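## Task

Shake or nudge the feeder tray so the clear vial ends up with between 20 and 22 tablets, spilling none. At the end the tray must rest against its stop and the vial must stand upright directly on the table, held there by nothing but the table; the robot must have released everything and pulled away.

## Robot and tools

Robot: two six-joint Doosan M1013 arms, left_arm and right_arm, each carrying a Robotiq 140 two-finger gripper with a wrist camera. Base positions in the scene frame: left_arm at (-0.021, +0.543, 0), right_arm at (-0.049, -0.535, 0). The names left and right refer to the arms, not to sides of any image. Loose objects may occasionally get a small outside shove.

Scene frame: origin on the tabletop midway between the arms, +x pointing out over the table, +z up, left_arm on the +y side. Result lines give each gripper's end_effector_position (m), end_effector_quat_wxyz and velocities (m/s, rad/s) in this frame. The reported position is the point between the pads when closed; closed fingertips extend about 33 mm past it (9 mm when fully open), and closing pushes the tips about 24 mm further out, so keep that clearance above surfaces. Printed positions can be off, more so at long reach. Gripper axes: fingers point along +z, close along y.

Row layout (used by execute_actions and move): 18 numbers, each in [-1, 1], always for both arms: left dx, dy, dz, rx, ry, rz, left position, force_limit, speed, then the same nine for the right arm. dx..rz are an offset, not a pose: a target relative to that gripper's measured pose at the start of the action (for a call's first action, the last pose a result reported), expressed in the gripper's own axes. Scale: 1.0 = 0.6 m or 180 degrees; rx, ry, rz form one rotation vector. Each control step the command is clipped to 70 mm and 16 degrees from the current measured pose, so large offsets take several actions. Gripper numbers are absolute settings: position +1 fully open (140 mm), about -0.8 pads touch, -1 closes until blocked; force_limit -1/0/+1 gives roughly 14/60/107 N; speed -1/0/+1 gives roughly 30/140/250 mm/s. To leave a gripper unchanged, resend its previous three numbers (a 0 is a real command).

execute_actions(actions): a list of actions; each action is a table of up to 15 rows, one row per 1/30 s step, with the final row repeated to fill 15 steps (0.5 s per action). Every row is measured from the action's start pose, not from the prior row. An empty list just returns state and images. Results include step readings, with HELD marking steps where an arm's command was held back.

move(target, speed, stop_force, blocking): target is one 18-number row as above, offsets measured from the latest reported pose. Each gripper travels in a straight line; both paths finish together, lasting 0.5 to 10 s (cut off at 10 s). speed is the path top speed in m/s, 0.002 to 0.5 (default 0.25); rotation limited to twice that in rad/s. Paths ignore obstacles and the other arm; grippers may lag, drift and overshoot speed near full stretch. stop_force (N, 20 to 80, shared by both arms, only after 0.2 s of scene time) ends an arm's path when it senses that much extra resistance along its direction of travel; the gripper then backs off two steps and holds. Use it only with slow moves and no rotation; omit it when lifting off something the gripper presses on. blocking=false returns after 0.5 s while motion continues (not allowed with stop_force); then use wait or stop before new commands. The result adds a move: line with an ending per arm: done, off_target, moving, held, contact, fault; limits=paced means the pose was clipped, limits=held means steps were blocked on the way (afterwards the arm may surge).

wait(seconds): 0 to 10 s with arms holding their last command; returns early if a running move ends. stop(): brakes the running move (needs room). zoom_image(camera, region): closer view of cam_head_left, cam_head_right, cam_left_wrist or cam_right_wrist, region [x0, y0, x1, y1] in pixels, at most 504 by 504. read_manual(section) gives licence texts only. finished_scene(scene) ends the current scene (1 or 2) irreversibly and reports success; the next result states the new task.

Gripping: send position -1 and confirm object_status = 2. Codes: 0 moving, 1 blocked while opening, 2 blocked while closing, 3 reached target or pads met. position_measured runs from 3 (open) to 230 (pads touching). To squeeze harder, raise force_limit and nudge position (e.g. -1 to -0.98).

Safety: arms are stiff; driving even slightly past a firm contact can trigger a fault. Contact torque at a joint's limit (waist/shoulder 319, elbow 150, wrist joints 42.3 N m) or 144 N external force stops that arm for 10 s and drops the rest of the call. Do not let arms collide or press each other. A 'pose unreachable' line means the clearance check altered that arm's command. MOTOR HOT warns of overheating; ignoring it leads to braking. Avoid spilling tablets, tipping the vial, knocking anything off the table, slamming or shoving hard. Before finishing, confirm the count, the tray against its stop and the vial upright on the table, then open the grippers and retreat.

Each tool is called after ">>>" in YAML: its name, and indented under it one key for each argument.

## Session

>>> execute_actions:
  actions: []

Scene clock: 0.00 s.
left_arm: end_effector_position=(+0.4954, +0.1303, +0.1780) position_measured=3 object_status=3 end_effector_quat_wxyz=(+0.248, +0.827, -0.419, +0.280) end_effector_velocity=(-0.001, -0.001, -0.000) end_effector_angular_velocity=(+0.000, +0.001, -0.002) | right_arm: end_effector_position=(+0.5912, -0.4197, +0.3224) position_measured=3 object_status=3 end_effector_quat_wxyz=(-0.001, +0.996, +0.089, +0.001) end_effector_velocity=(-0.000, +0.000, -0.000) end_effector_angular_velocity=(+0.000, +0.001, -0.000)
Joint positions: left_arm=[-0.375  0.065  2.191 -1.111  0.514  2.903] | right_arm=[-0.052  0.163  1.604  0.001  1.372  1.516]
Joint velocities: left_arm=[-0.002 -0.     0.001  0.     0.001 -0.   ] | right_arm=[0.    0.    0.    0.    0.001 0.   ]
Joint torques (N m, as the joint torque sensors report them, + toward a larger angle): no reading
Flange force (N, the push that the arm receives, along the gripper's own x y z axes): no reading
Hand target (left_arm): +0.495, +0.130, +0.178; +0.248, +0.827, -0.419, +0.280
Hand target (right_arm): +0.591, -0.420, +0.322; -0.001, +0.996, +0.089, +0.001

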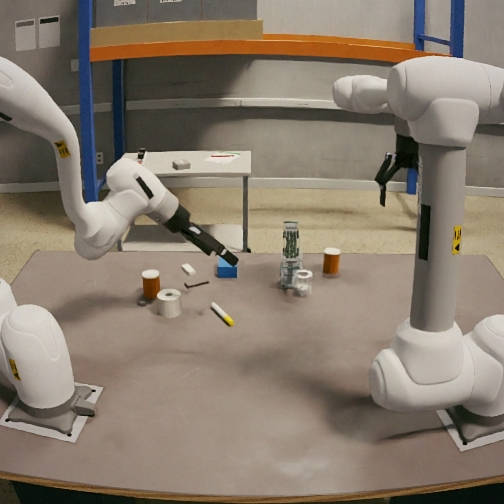

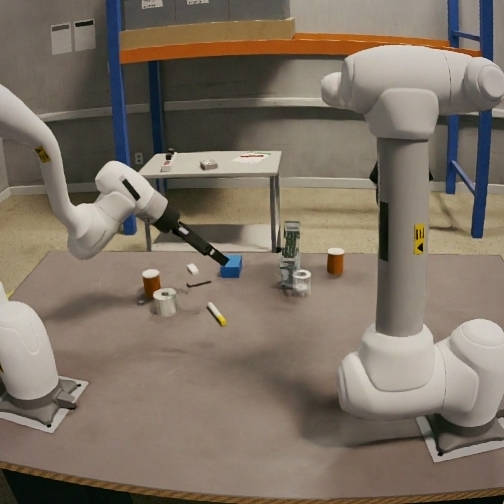

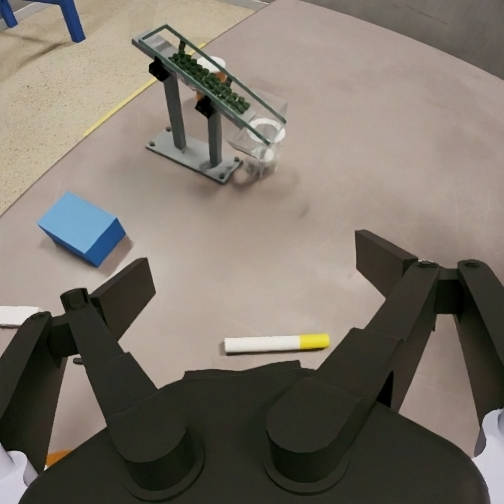

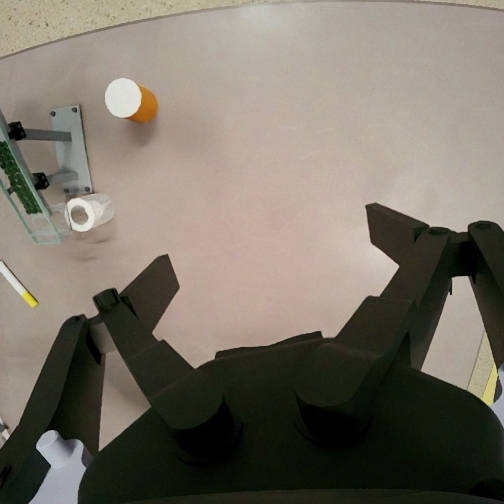

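>>> zoom_image:
  camera: "cam_left_wrist"
  region: [120, 10, 310, 200]

>>> zoom_image:
  camera: "cam_head_left"
  region: [250, 210, 350, 310]

>>> zoom_image:
  camera: "cam_right_wrist"
  region: [0, 80, 180, 260]

>>> zoom_image:
  camera: "cam_head_right"
  region: [250, 210, 350, 310]

Region (120, 10, 310, 200) of cam_left_wrist's 504x504 image, scaled by 2.653, with more detail than that image has.

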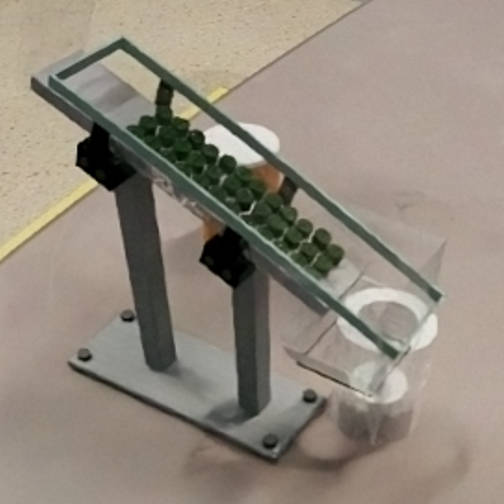

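Region (250, 210, 350, 310) of cam_head_left's 504x504 image, scaled by 5.040, with more detail than that image has.

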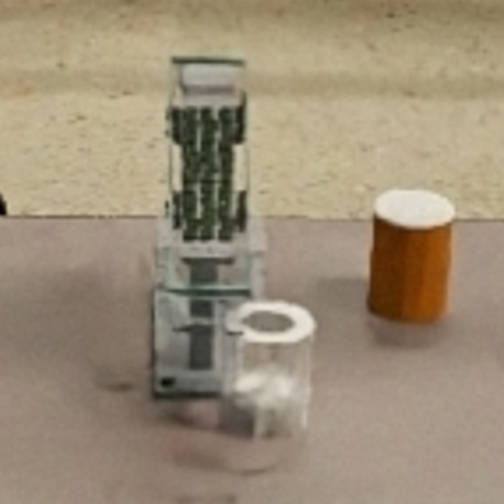

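Region (0, 80, 180, 260) of cam_right_wrist's 504x504 image, scaled by 2.800, with more detail than that image has.

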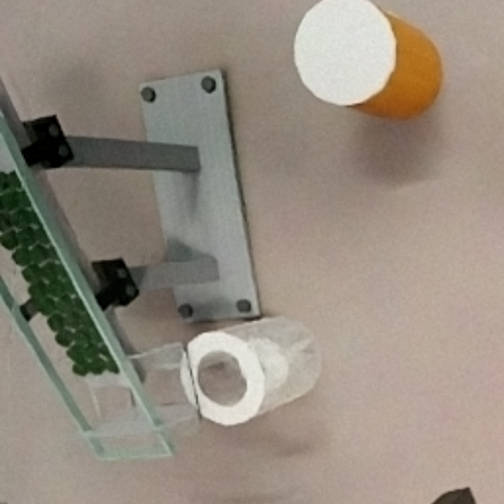

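Region (250, 210, 350, 310) of cam_head_right's 504x504 image, scaled by 5.040, with more detail than that image has.

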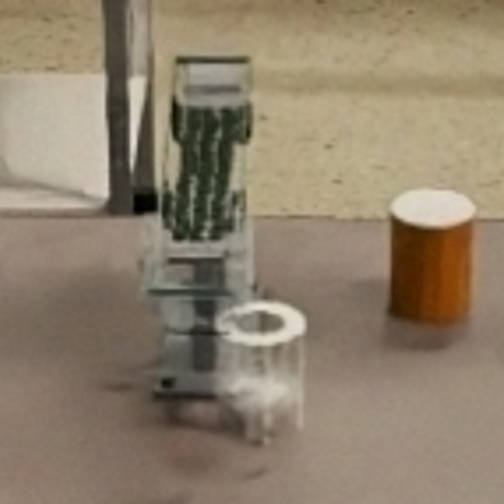

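>>> move:
  target: [0,0,0,0,0,0,1,0,0, 0.07,-0.42,-0.05,0,0,0.057,1,0,0]
  speed: 0.3

Scene clock: 15.73 s.
left_arm: end_effector_position=(+0.4954, +0.1303, +0.1780) position_measured=3 object_status=3 end_effector_quat_wxyz=(+0.248, +0.827, -0.419, +0.280) end_effector_velocity=(-0.000, -0.000, -0.000) end_effector_angular_velocity=(+0.000, -0.000, -0.001) | right_arm: end_effector_position=(+0.5877, -0.1641, +0.3523) position_measured=3 object_status=3 end_effector_quat_wxyz=(-0.001, +1.000, -0.000, +0.000) end_effector_velocity=(+0.001, -0.000, +0.001) end_effector_angular_velocity=(-0.001, -0.002, -0.001)
Joint positions: left_arm=[-0.375  0.065  2.191 -1.111  0.514  2.903] | right_arm=[0.304 0.294 1.386 0.002 1.46  2.051]
Joint velocities: left_arm=[-0.001 -0.     0.     0.    -0.     0.   ] | right_arm=[-0.    -0.    -0.001 -0.001 -0.     0.001]
Joint torques (N m, as the joint torque sensors report them, + toward a larger angle): left_arm=[  1.75 -35.58 -29.14   0.66  -0.37   0.03] | right_arm=[  0.22 -73.6  -40.2    4.34  -0.02   0.51]
Flange force (N, the push that the arm receives, along the gripper's own x y z axes): left_arm=[4.0 3.7 -2.3] | right_arm=[5.9 -2.2 -1.5]
Hand target (left_arm): +0.495, +0.130, +0.178; +0.248, +0.827, -0.419, +0.280
Hand target (right_arm): +0.588, -0.164, +0.352; -0.001, +1.000, +0.000, +0.000
Off the commanded pose (left_arm): 0.000 m, 0 deg.
Off the commanded pose (right_arm): 0.000 m, 0 deg.
move: done

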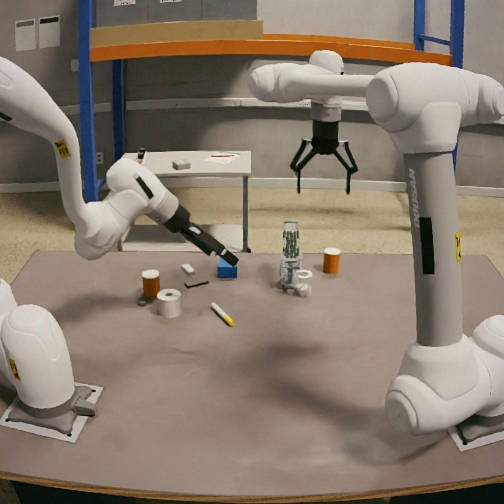

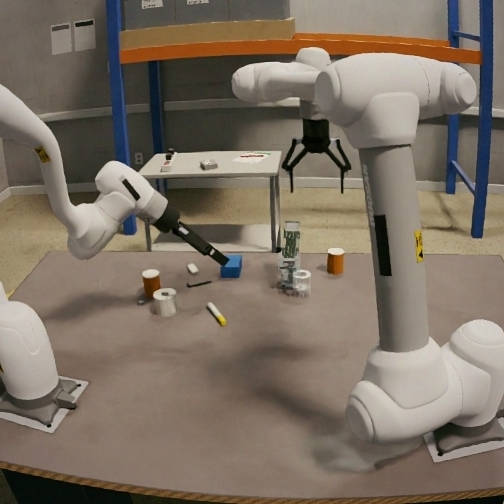

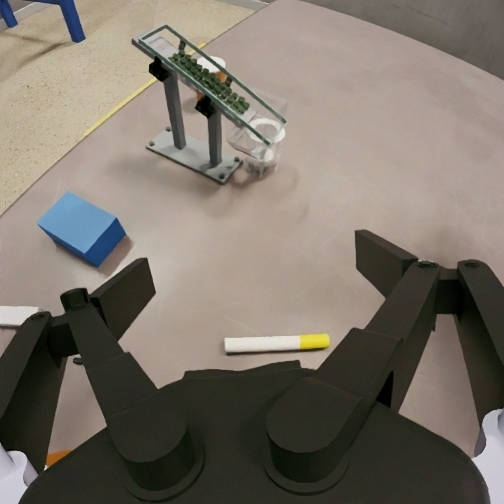

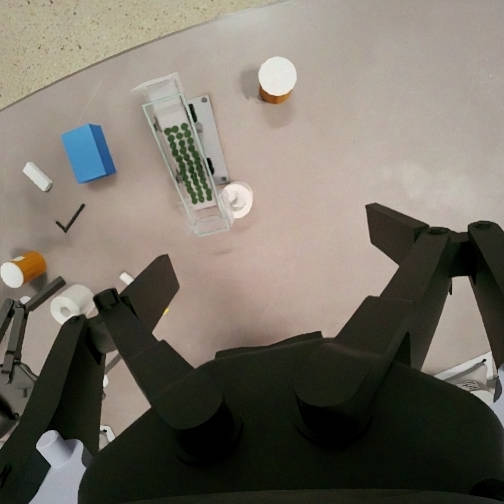

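>>> zoom_image:
  camera: "cam_right_wrist"
  region: [110, 60, 300, 250]

Region (110, 60, 300, 250) of cam_right_wrist's 504x504 image, scaled by 2.653, with more detail than that image has.

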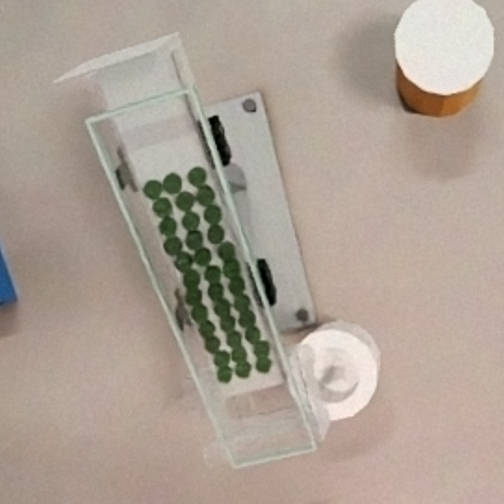

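>>> move:
  target: [0.08,0,0.05,0,0.16,0,1,0,0, 0,-0.1,0.12,0,0,0,1,0,0]
  speed: 0.3

Scene clock: 37.47 s.
left_arm: end_effector_position=(+0.5274, +0.0846, +0.1891) position_measured=3 object_status=3 end_effector_quat_wxyz=(+0.344, +0.731, -0.344, +0.478) end_effector_velocity=(-0.002, -0.001, -0.002) end_effector_angular_velocity=(+0.000, +0.003, -0.002) | right_arm: end_effector_position=(+0.5878, -0.1041, +0.2803) position_measured=3 object_status=3 end_effector_quat_wxyz=(-0.001, +1.000, -0.000, +0.000) end_effector_velocity=(-0.000, -0.001, -0.000) end_effector_angular_velocity=(-0.001, +0.001, +0.001)
Joint positions: left_arm=[-0.383  0.207  2.357 -2.371  0.796  4.118] | right_arm=[0.373 0.365 1.42  0.002 1.355 2.12 ]
Joint velocities: left_arm=[-0.003  0.001  0.002 -0.001  0.    -0.001] | right_arm=[-0.     0.     0.    -0.     0.001 -0.001]
Joint torques (N m, as the joint torque sensors report them, + toward a larger angle): left_arm=[ -0.04 -40.67 -20.29  -2.45   2.1    0.01] | right_arm=[  0.15 -81.15 -38.74   4.36   0.41   0.52]
Flange force (N, the push that the arm receives, along the gripper's own x y z axes): left_arm=[6.0 0.9 -2.3] | right_arm=[8.7 -4.7 -0.5]
Hand target (left_arm): +0.527, +0.085, +0.189; +0.344, +0.731, -0.344, +0.478
Hand target (right_arm): +0.588, -0.104, +0.280; -0.001, +1.000, -0.000, +0.000
Off the commanded pose (left_arm): 0.001 m, 0 deg.
Off the commanded pose (right_arm): 0.000 m, 0 deg.
move: done

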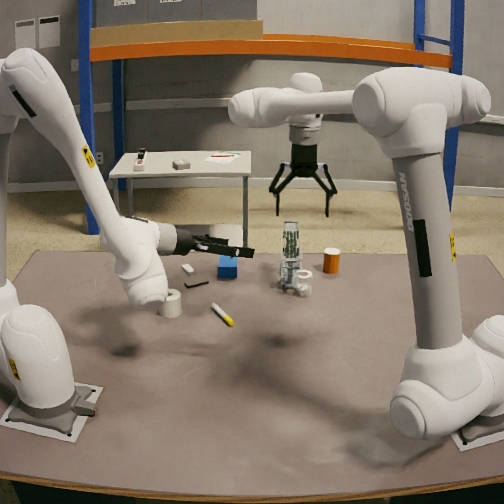

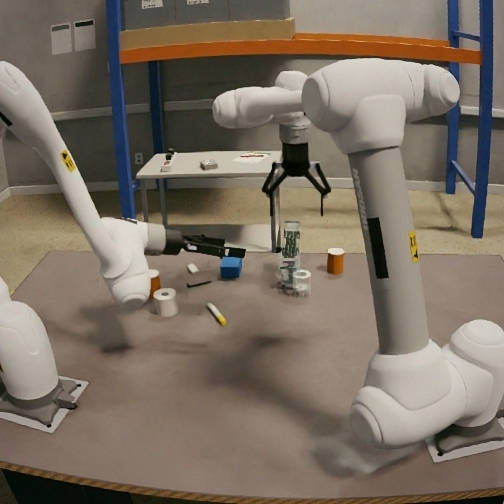

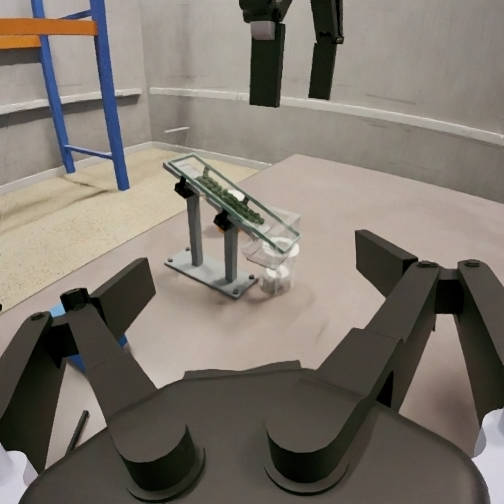

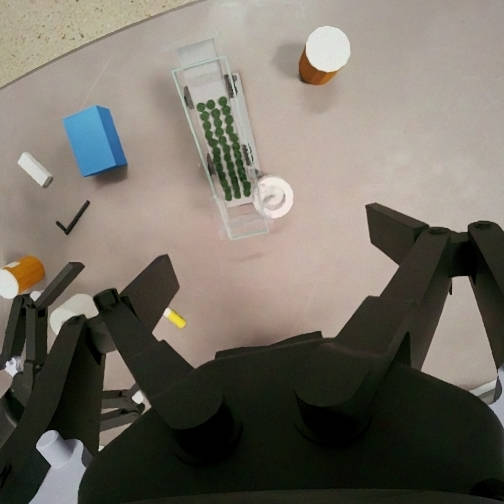

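>>> zoom_image:
  camera: "cam_right_wrist"
  region: [130, 25, 350, 245]

>>> zoom_image:
  camera: "cam_left_wrist"
  region: [150, 140, 320, 310]

Region (130, 25, 350, 245) of cam_right_wrist's 504x504 image, scaled by 2.291, with more detail than that image has.

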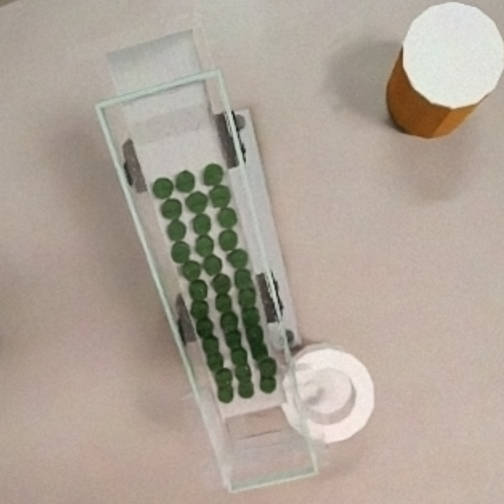

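Region (150, 140, 320, 310) of cam_left_wrist's 504x504 image, scaled by 2.965, with more detail than that image has.

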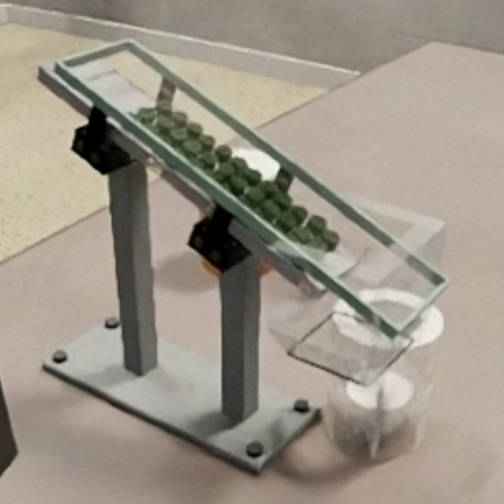

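>>> move:
  target: [0,0,-0.08,0,0,0,1,0,0, -0.3,0.03,0.28,0,0.39,0,0.3,-0.5,0]
  speed: 0.3

Scene clock: 55.70 s.
left_arm: end_effector_position=(+0.5051, +0.1245, +0.2039) position_measured=3 object_status=3 end_effector_quat_wxyz=(+0.344, +0.731, -0.344, +0.478) end_effector_velocity=(+0.000, +0.000, +0.000) end_effector_angular_velocity=(-0.000, +0.000, +0.000) | right_arm: end_effector_position=(+0.4073, -0.1223, +0.1118) position_measured=91 object_status=3 end_effector_quat_wxyz=(+0.000, +0.819, -0.001, +0.574) end_effector_velocity=(-0.000, -0.000, +0.000) end_effector_angular_velocity=(+0.001, -0.001, -0.001)
Joint positions: left_arm=[-0.323  0.131  2.411 -2.283  0.805  4.064] | right_arm=[ 0.981  0.345  2.379 -1.806  1.088  4.28 ]
Joint velocities: left_arm=[ 0. -0. -0.  0.  0. -0.] | right_arm=[ 0.    -0.     0.001 -0.     0.001  0.002]
Joint torques (N m, as the joint torque sensors report them, + toward a larger angle): left_arm=[  2.42 -34.78 -21.01  -2.41   2.22   0.05] | right_arm=[ -1.23 -50.78 -13.86  -1.48   2.32   0.26]
Flange force (N, the push that the arm receives, along the gripper's own x y z axes): left_arm=[4.8 5.0 2.5] | right_arm=[-3.4 -3.5 -0.9]
Hand target (left_arm): +0.505, +0.125, +0.204; +0.344, +0.731, -0.344, +0.478
Hand target (right_arm): +0.407, -0.122, +0.112; +0.000, +0.819, -0.001, +0.574
Off the commanded pose (left_arm): 0.000 m, 0 deg.
Off the commanded pose (right_arm): 0.001 m, 0 deg.
move: done

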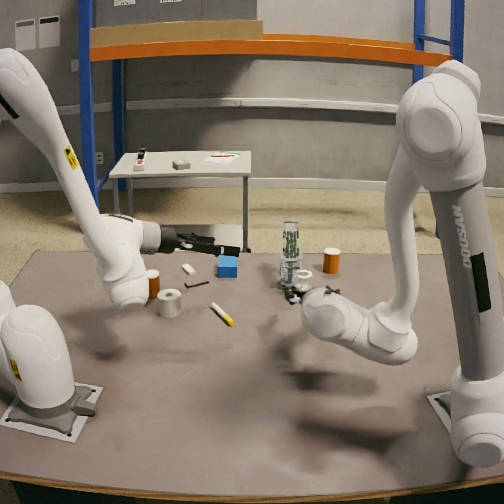

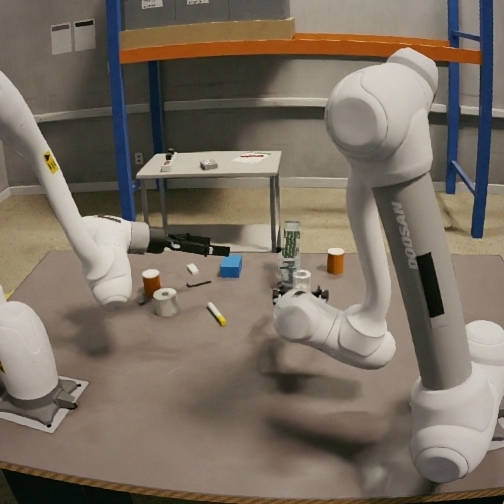

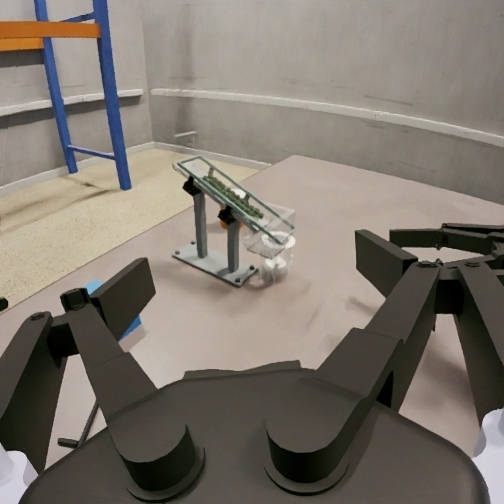

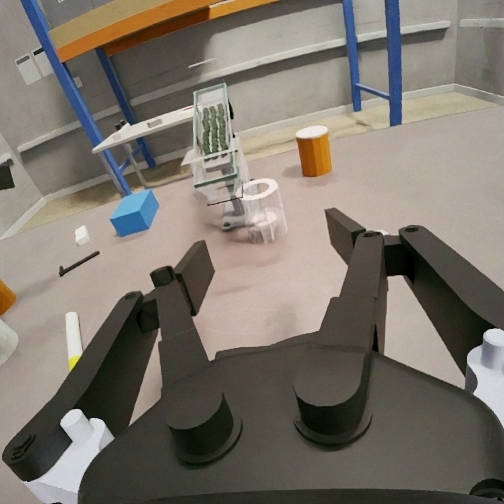

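>>> move:
  target: [0,0,0,0,0,0,1,0,0, -0.054,0,0.179,0,0,0,0.3,-0.5,0]
  speed: 0.2

>>> zoom_image:
  camera: "cam_right_wrist"
  region: [130, 20, 370, 260]

Scene clock: 59.40 s.
left_arm: end_effector_position=(+0.5051, +0.1245, +0.2039) position_measured=3 object_status=3 end_effector_quat_wxyz=(+0.344, +0.731, -0.344, +0.478) end_effector_velocity=(-0.000, -0.000, -0.000) end_effector_angular_velocity=(+0.000, +0.000, -0.000) | right_arm: end_effector_position=(+0.4974, -0.1224, +0.0449) position_measured=91 object_status=3 end_effector_quat_wxyz=(+0.000, +0.819, -0.001, +0.574) end_effector_velocity=(+0.000, +0.000, +0.001) end_effector_angular_velocity=(+0.002, -0.002, -0.001)
Joint positions: left_arm=[-0.323  0.131  2.411 -2.283  0.805  4.064] | right_arm=[ 0.807  0.517  2.321 -2.037  1.07   4.425]
Joint velocities: left_arm=[-0.  0.  0. -0. -0.  0.] | right_arm=[-0.     0.    -0.    -0.     0.002  0.001]
Joint torques (N m, as the joint torque sensors report them, + toward a larger angle): left_arm=[ -1.19 -34.91 -22.76  -2.4    1.92   0.03] | right_arm=[ -0.02 -63.51  -9.73  -0.89   1.89   0.42]
Flange force (N, the push that the arm receives, along the gripper's own x y z axes): left_arm=[1.5 -1.2 -4.0] | right_arm=[-3.9 -2.0 2.7]
Hand target (left_arm): +0.505, +0.125, +0.204; +0.344, +0.731, -0.344, +0.478
Hand target (right_arm): +0.497, -0.122, +0.045; +0.001, +0.819, -0.001, +0.574
Off the commanded pose (left_arm): 0.000 m, 0 deg.
Off the commanded pose (right_arm): 0.000 m, 0 deg.
move: done

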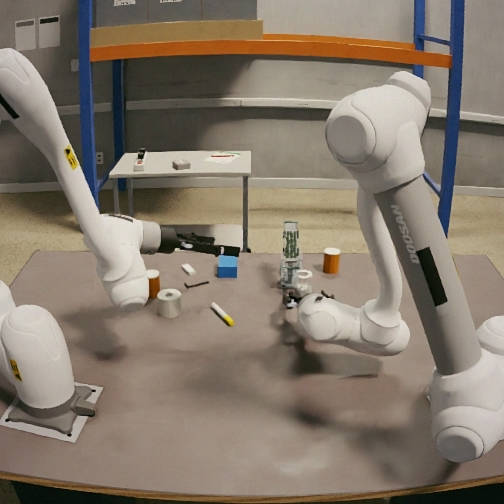

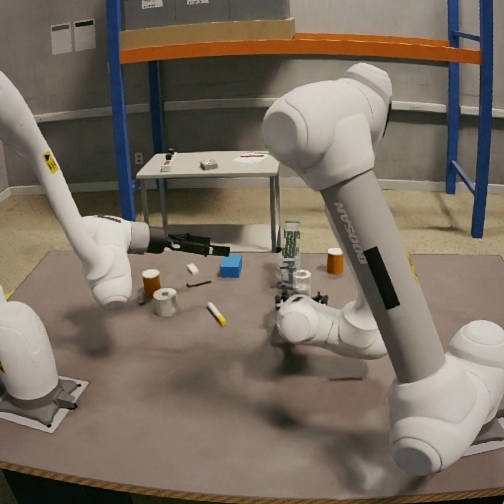

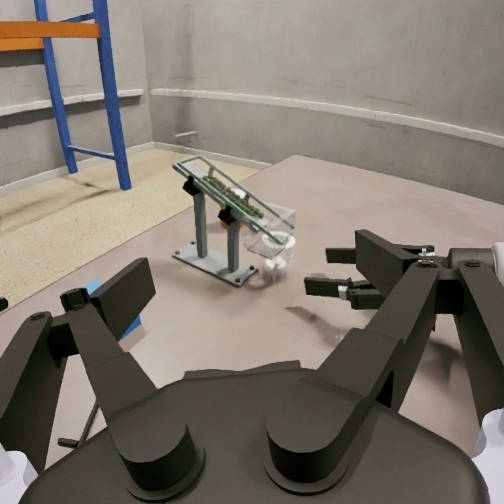

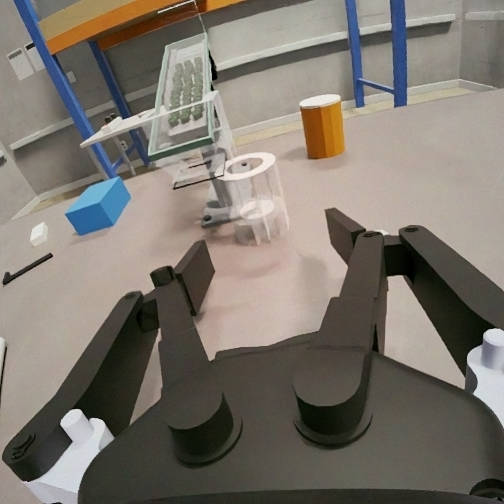

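Region (130, 20, 370, 260) of cam_right_wrist's 504x504 image, scaled by 2.100, with more detail than that image has.

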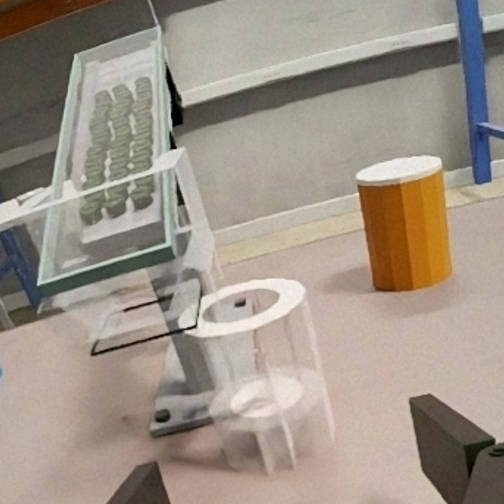

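>>> move:
  target: [0,0,0,0,0,0,1,0,0, 0.03,0,0.096,0,0,0,0.1,-0.5,0]
  speed: 0.1

>>> zoom_image:
  camera: "cam_left_wrist"
  region: [200, 180, 360, 320]

Scene clock: 69.30 s.
left_arm: end_effector_position=(+0.5051, +0.1245, +0.2039) position_measured=3 object_status=3 end_effector_quat_wxyz=(+0.344, +0.731, -0.344, +0.478) end_effector_velocity=(+0.001, -0.001, +0.001) end_effector_angular_velocity=(-0.000, -0.002, -0.001) | right_arm: end_effector_position=(+0.5577, -0.1225, +0.0423) position_measured=117 object_status=3 end_effector_quat_wxyz=(+0.000, +0.819, -0.001, +0.574) end_effector_velocity=(+0.000, +0.000, +0.000) end_effector_angular_velocity=(+0.000, -0.000, +0.001)
Joint positions: left_arm=[-0.323  0.131  2.411 -2.283  0.805  4.064] | right_arm=[ 0.708  0.544  2.26  -2.123  1.027  4.408]
Joint velocities: left_arm=[-0.001  0.    -0.002 -0.    -0.001  0.001] | right_arm=[ 0.     0.    -0.    -0.001 -0.     0.   ]
Joint torques (N m, as the joint torque sensors report them, + toward a larger angle): left_arm=[ -1.01 -35.14 -21.48  -2.52   2.08   0.18] | right_arm=[  0.32 -69.81 -10.96  -1.49   2.43   0.25]
Flange force (N, the push that the arm receives, along the gripper's own x y z axes): left_arm=[3.8 -2.5 -2.1] | right_arm=[-6.4 -4.0 5.8]
Hand target (left_arm): +0.505, +0.125, +0.204; +0.344, +0.731, -0.344, +0.478
Hand target (right_arm): +0.558, -0.123, +0.042; +0.000, +0.819, -0.001, +0.574
Off the commanded pose (left_arm): 0.000 m, 0 deg.
Off the commanded pose (right_arm): 0.000 m, 0 deg.
move: done

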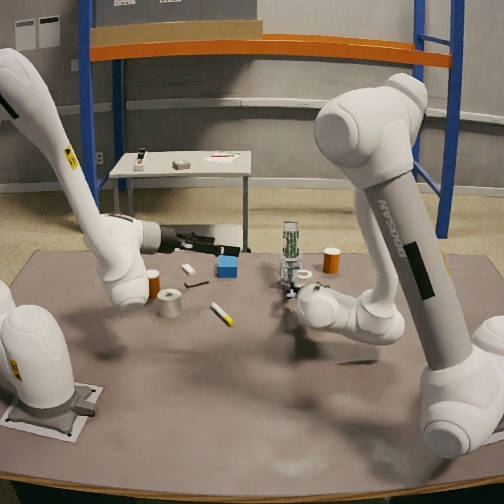

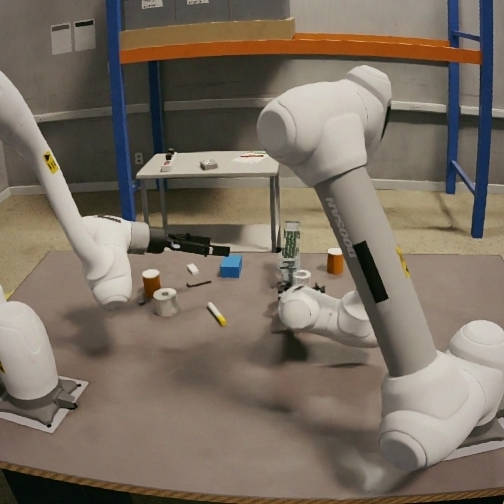

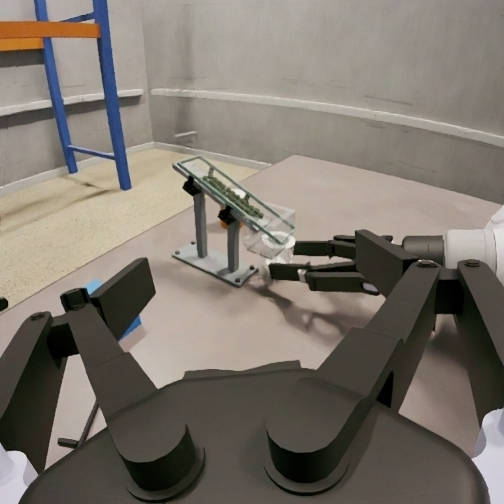

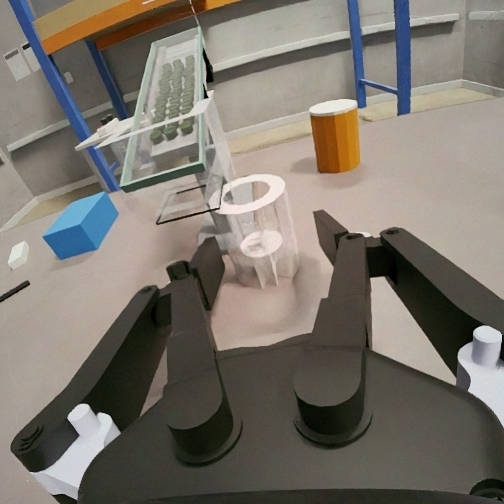

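Region (200, 180, 360, 320) of cam_left_wrist's 504x504 image, scaled by 3.150, with more detail than that image has; it fills the top 441 rows of this view, and the rest is white.

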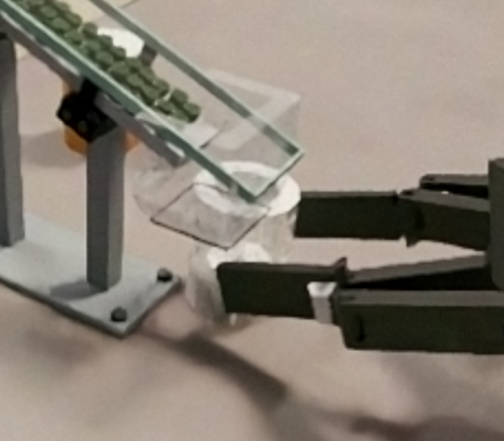

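>>> move:
  target: [0,0,0,0,0,0,1,0,0, 0.013,-0.012,0.036,0,0,0,0.1,-0.5,0]
  speed: 0.06

>>> move:
  target: [0,0,0,0,0,0,1,0,0, 0,0,0,0,0,0,-1,-0.7,-0.7]

>>> zoom_image:
  camera: "cam_left_wrist"
  region: [200, 180, 360, 320]

Scene clock: 75.20 s.
left_arm: end_effector_position=(+0.5051, +0.1245, +0.2039) position_measured=3 object_status=3 end_effector_quat_wxyz=(+0.344, +0.731, -0.344, +0.478) end_effector_velocity=(-0.000, +0.000, -0.001) end_effector_angular_velocity=(+0.001, +0.000, +0.000) | right_arm: end_effector_position=(+0.5807, -0.1154, +0.0423) position_measured=117 object_status=3 end_effector_quat_wxyz=(+0.000, +0.819, -0.001, +0.574) end_effector_velocity=(+0.000, -0.000, +0.000) end_effector_angular_velocity=(-0.002, -0.000, +0.001)
Joint positions: left_arm=[-0.323  0.131  2.411 -2.283  0.805  4.064] | right_arm=[ 0.683  0.558  2.224 -2.138  1.007  4.391]
Joint velocities: left_arm=[-0.     0.     0.001  0.    -0.001  0.   ] | right_arm=[-0.001 -0.    -0.    -0.001 -0.    -0.002]
Joint torques (N m, as the joint torque sensors report them, + toward a larger angle): left_arm=[  0.55 -34.53 -22.24  -2.23   2.49   0.2 ] | right_arm=[ -0.47 -68.56 -11.73  -1.63   2.39   0.48]
Flange force (N, the push that the arm receives, along the gripper's own x y z axes): left_arm=[3.9 3.4 -1.3] | right_arm=[-0.2 -3.6 1.2]
Hand target (left_arm): +0.505, +0.125, +0.204; +0.344, +0.731, -0.344, +0.478
Hand target (right_arm): +0.581, -0.115, +0.042; +0.000, +0.819, -0.001, +0.574
Off the commanded pose (left_arm): 0.000 m, 0 deg.
Off the commanded pose (right_arm): 0.000 m, 0 deg.
move: done

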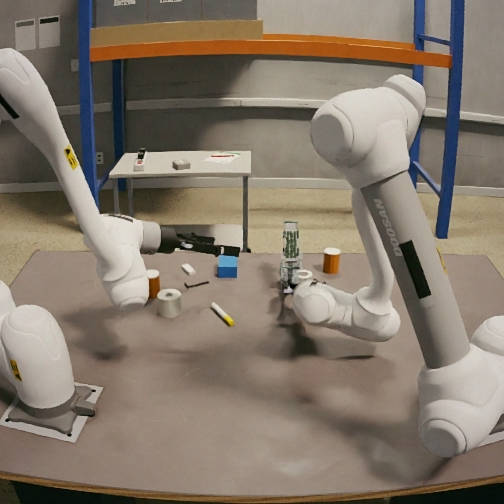

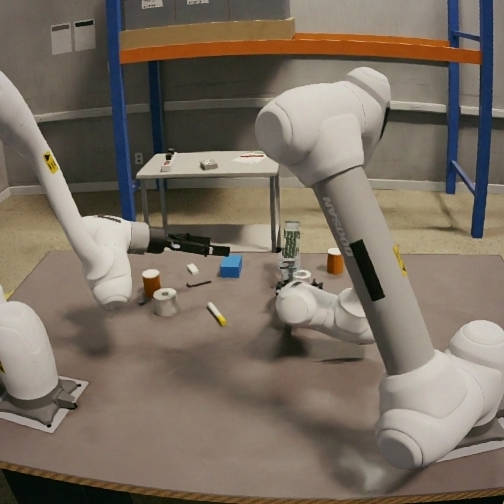

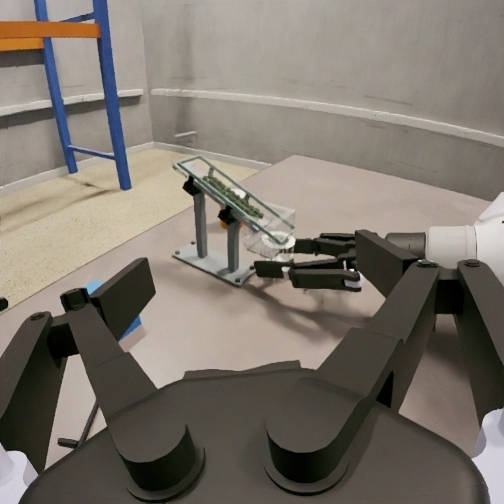

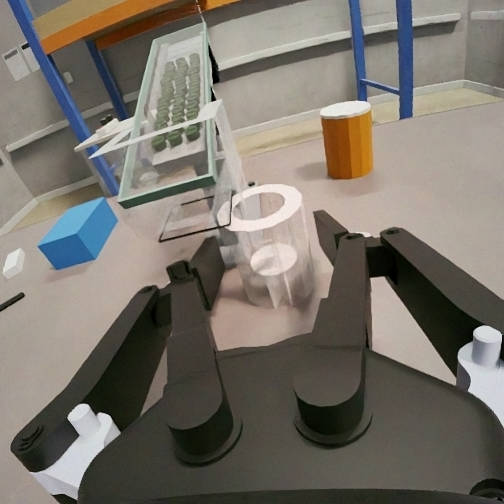

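Scene clock: 75.73 s.
left_arm: end_effector_position=(+0.5051, +0.1245, +0.2039) position_measured=3 object_status=3 end_effector_quat_wxyz=(+0.344, +0.731, -0.344, +0.478) end_effector_velocity=(-0.000, +0.001, -0.000) end_effector_angular_velocity=(-0.000, +0.001, +0.001) | right_arm: end_effector_position=(+0.5807, -0.1154, +0.0423) position_measured=149 object_status=2 end_effector_quat_wxyz=(+0.000, +0.819, -0.001, +0.574) end_effector_velocity=(+0.001, +0.000, +0.001) end_effector_angular_velocity=(+0.002, -0.001, -0.001)
Joint positions: left_arm=[-0.323  0.131  2.411 -2.283  0.805  4.064] | right_arm=[ 0.683  0.558  2.224 -2.138  1.007  4.391]
Joint velocities: left_arm=[ 0.001 -0.     0.001  0.     0.001 -0.001] | right_arm=[-0.    -0.    -0.002  0.     0.     0.   ]
Joint torques (N m, as the joint torque sensors report them, + toward a larger angle): left_arm=[ -0.94 -31.95 -21.44  -2.3    1.72   0.35] | right_arm=[  1.45 -69.97 -10.72  -1.2    1.75   0.78]
Flange force (N, the push that the arm receives, along the gripper's own x y z axes): left_arm=[7.8 1.0 -7.6] | right_arm=[-1.5 -3.6 6.7]
Hand target (left_arm): +0.505, +0.125, +0.204; +0.344, +0.731, -0.344, +0.478
Hand target (right_arm): +0.581, -0.115, +0.042; +0.000, +0.819, -0.001, +0.574
Off the commanded pose (left_arm): 0.000 m, 0 deg.
Off the commanded pose (right_arm): 0.000 m, 0 deg.
move: done

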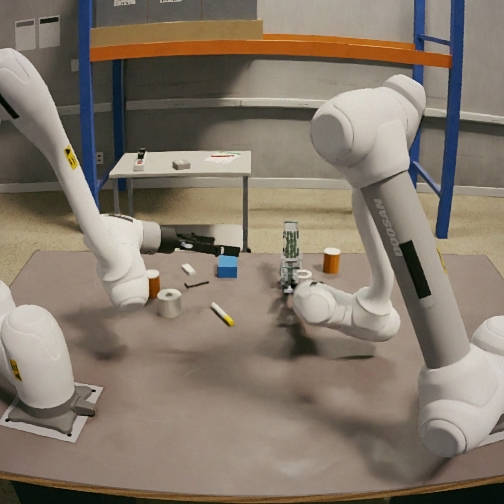

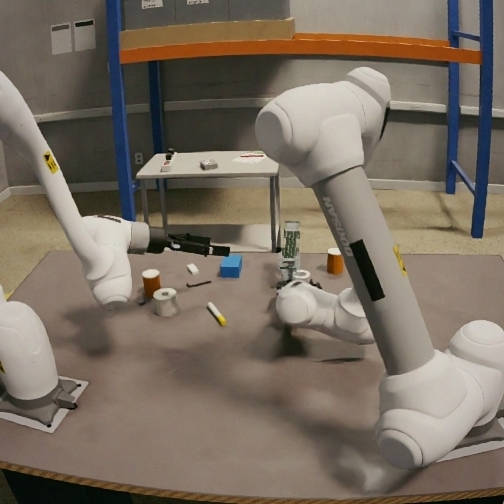

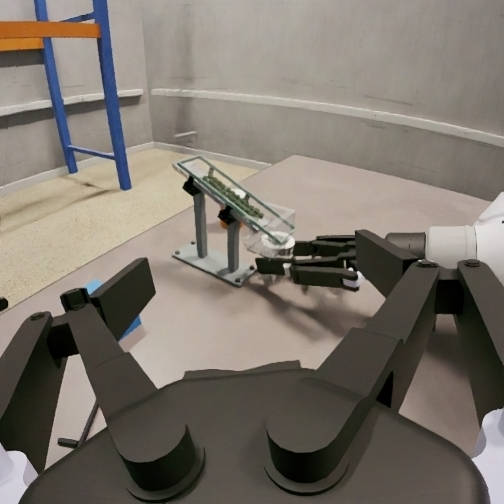

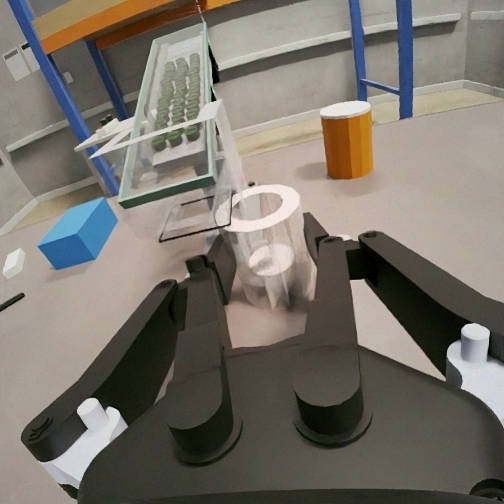

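Region (200, 180, 360, 320) of cam_left_wrist's 504x504 image, scaled by 3.150, with more detail than that image has; it fills the top 441 rows of this view, and the rest is white.

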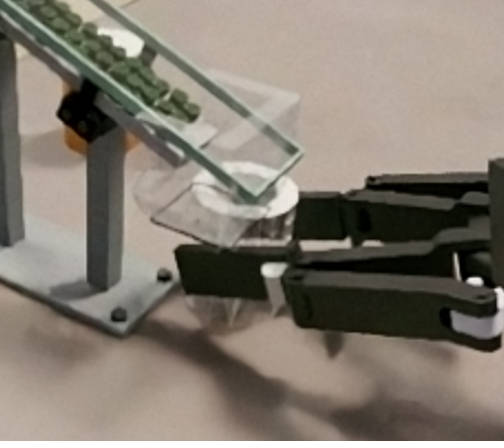

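>>> move:
  target: [0,0,0,0,0,0,1,0,0, 0.001,-0.066,0,0,0,0,-1,-0.7,-0.7]
  speed: 0.04

>>> zoom_image:
  camera: "cam_left_wrist"
  region: [200, 180, 360, 320]

>>> zoom_image:
  camera: "cam_right_wrist"
  region: [150, 80, 370, 300]

Scene clock: 81.30 s.
left_arm: end_effector_position=(+0.5051, +0.1245, +0.2039) position_measured=3 object_status=3 end_effector_quat_wxyz=(+0.344, +0.731, -0.344, +0.478) end_effector_velocity=(-0.001, -0.001, -0.000) end_effector_angular_velocity=(+0.000, -0.001, -0.003) | right_arm: end_effector_position=(+0.5809, -0.0757, +0.0429) position_measured=149 object_status=2 end_effector_quat_wxyz=(+0.000, +0.819, -0.001, +0.574) end_effector_velocity=(-0.000, +0.000, +0.000) end_effector_angular_velocity=(+0.001, -0.000, +0.000)
Joint positions: left_arm=[-0.323  0.131  2.411 -2.283  0.805  4.064] | right_arm=[ 0.729  0.58   2.161 -2.068  1.002  4.34 ]
Joint velocities: left_arm=[-0.002  0.     0.001 -0.     0.001  0.001] | right_arm=[ 0.     0.    -0.    -0.    -0.     0.001]
Joint torques (N m, as the joint torque sensors report them, + toward a larger angle): left_arm=[  0.83 -33.92 -21.48  -2.24   1.61   0.31] | right_arm=[  2.98 -73.88 -13.83  -1.72   2.74   0.08]
Flange force (N, the push that the arm receives, along the gripper's own x y z axes): left_arm=[4.4 3.1 -1.2] | right_arm=[-2.2 0.4 7.1]
Hand target (left_arm): +0.505, +0.125, +0.204; +0.344, +0.731, -0.344, +0.478
Hand target (right_arm): +0.581, -0.076, +0.043; +0.000, +0.819, -0.001, +0.574
Off the commanded pose (left_arm): 0.000 m, 0 deg.
Off the commanded pose (right_arm): 0.000 m, 0 deg.
move: done

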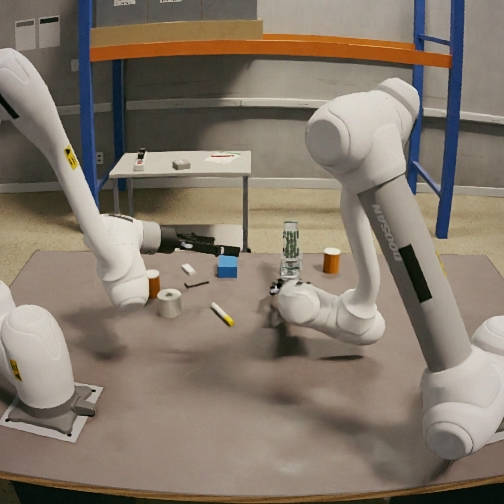

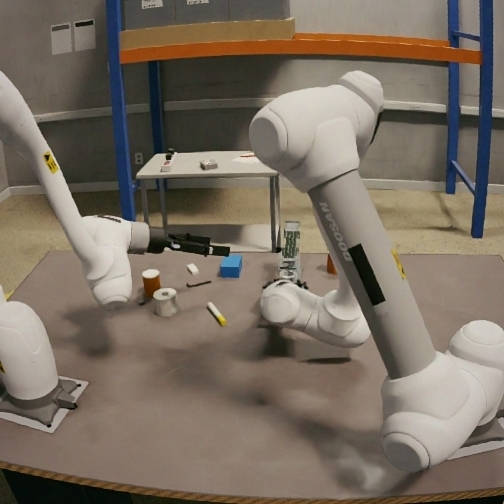

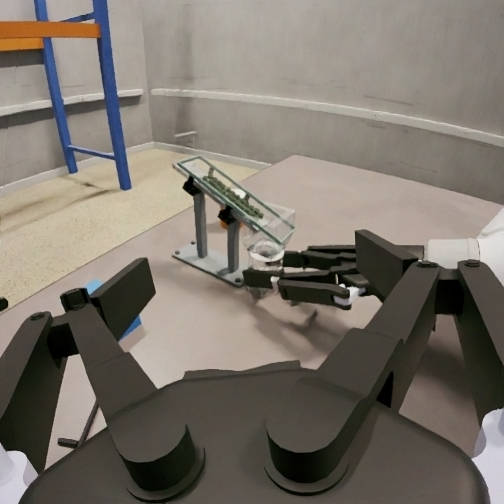

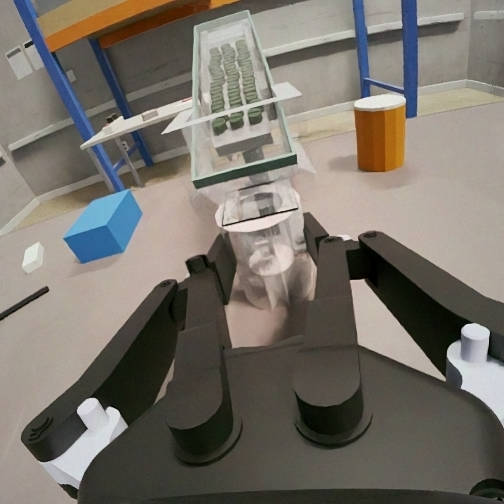

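Region (200, 180, 360, 320) of cam_left_wrist's 504x504 image, scaled by 3.150, with more detail than that image has; it fills the top 441 rows of this view, and the rest is white.

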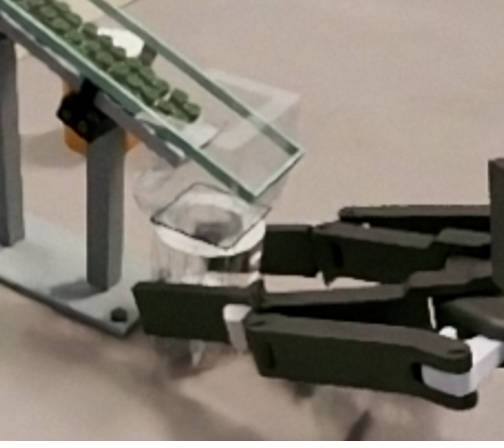

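Region (150, 80, 370, 300) of cam_right_wrist's 504x504 image, scaled by 2.291, with more detail than that image has.

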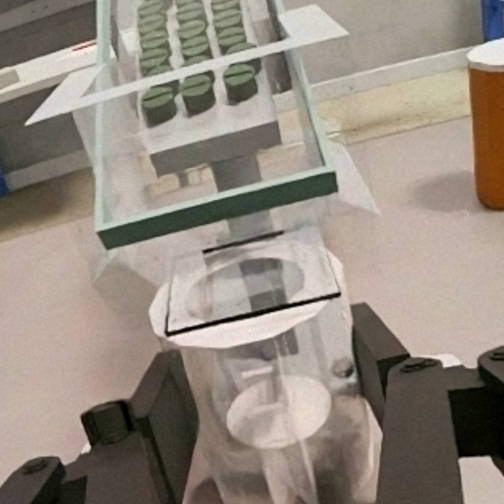

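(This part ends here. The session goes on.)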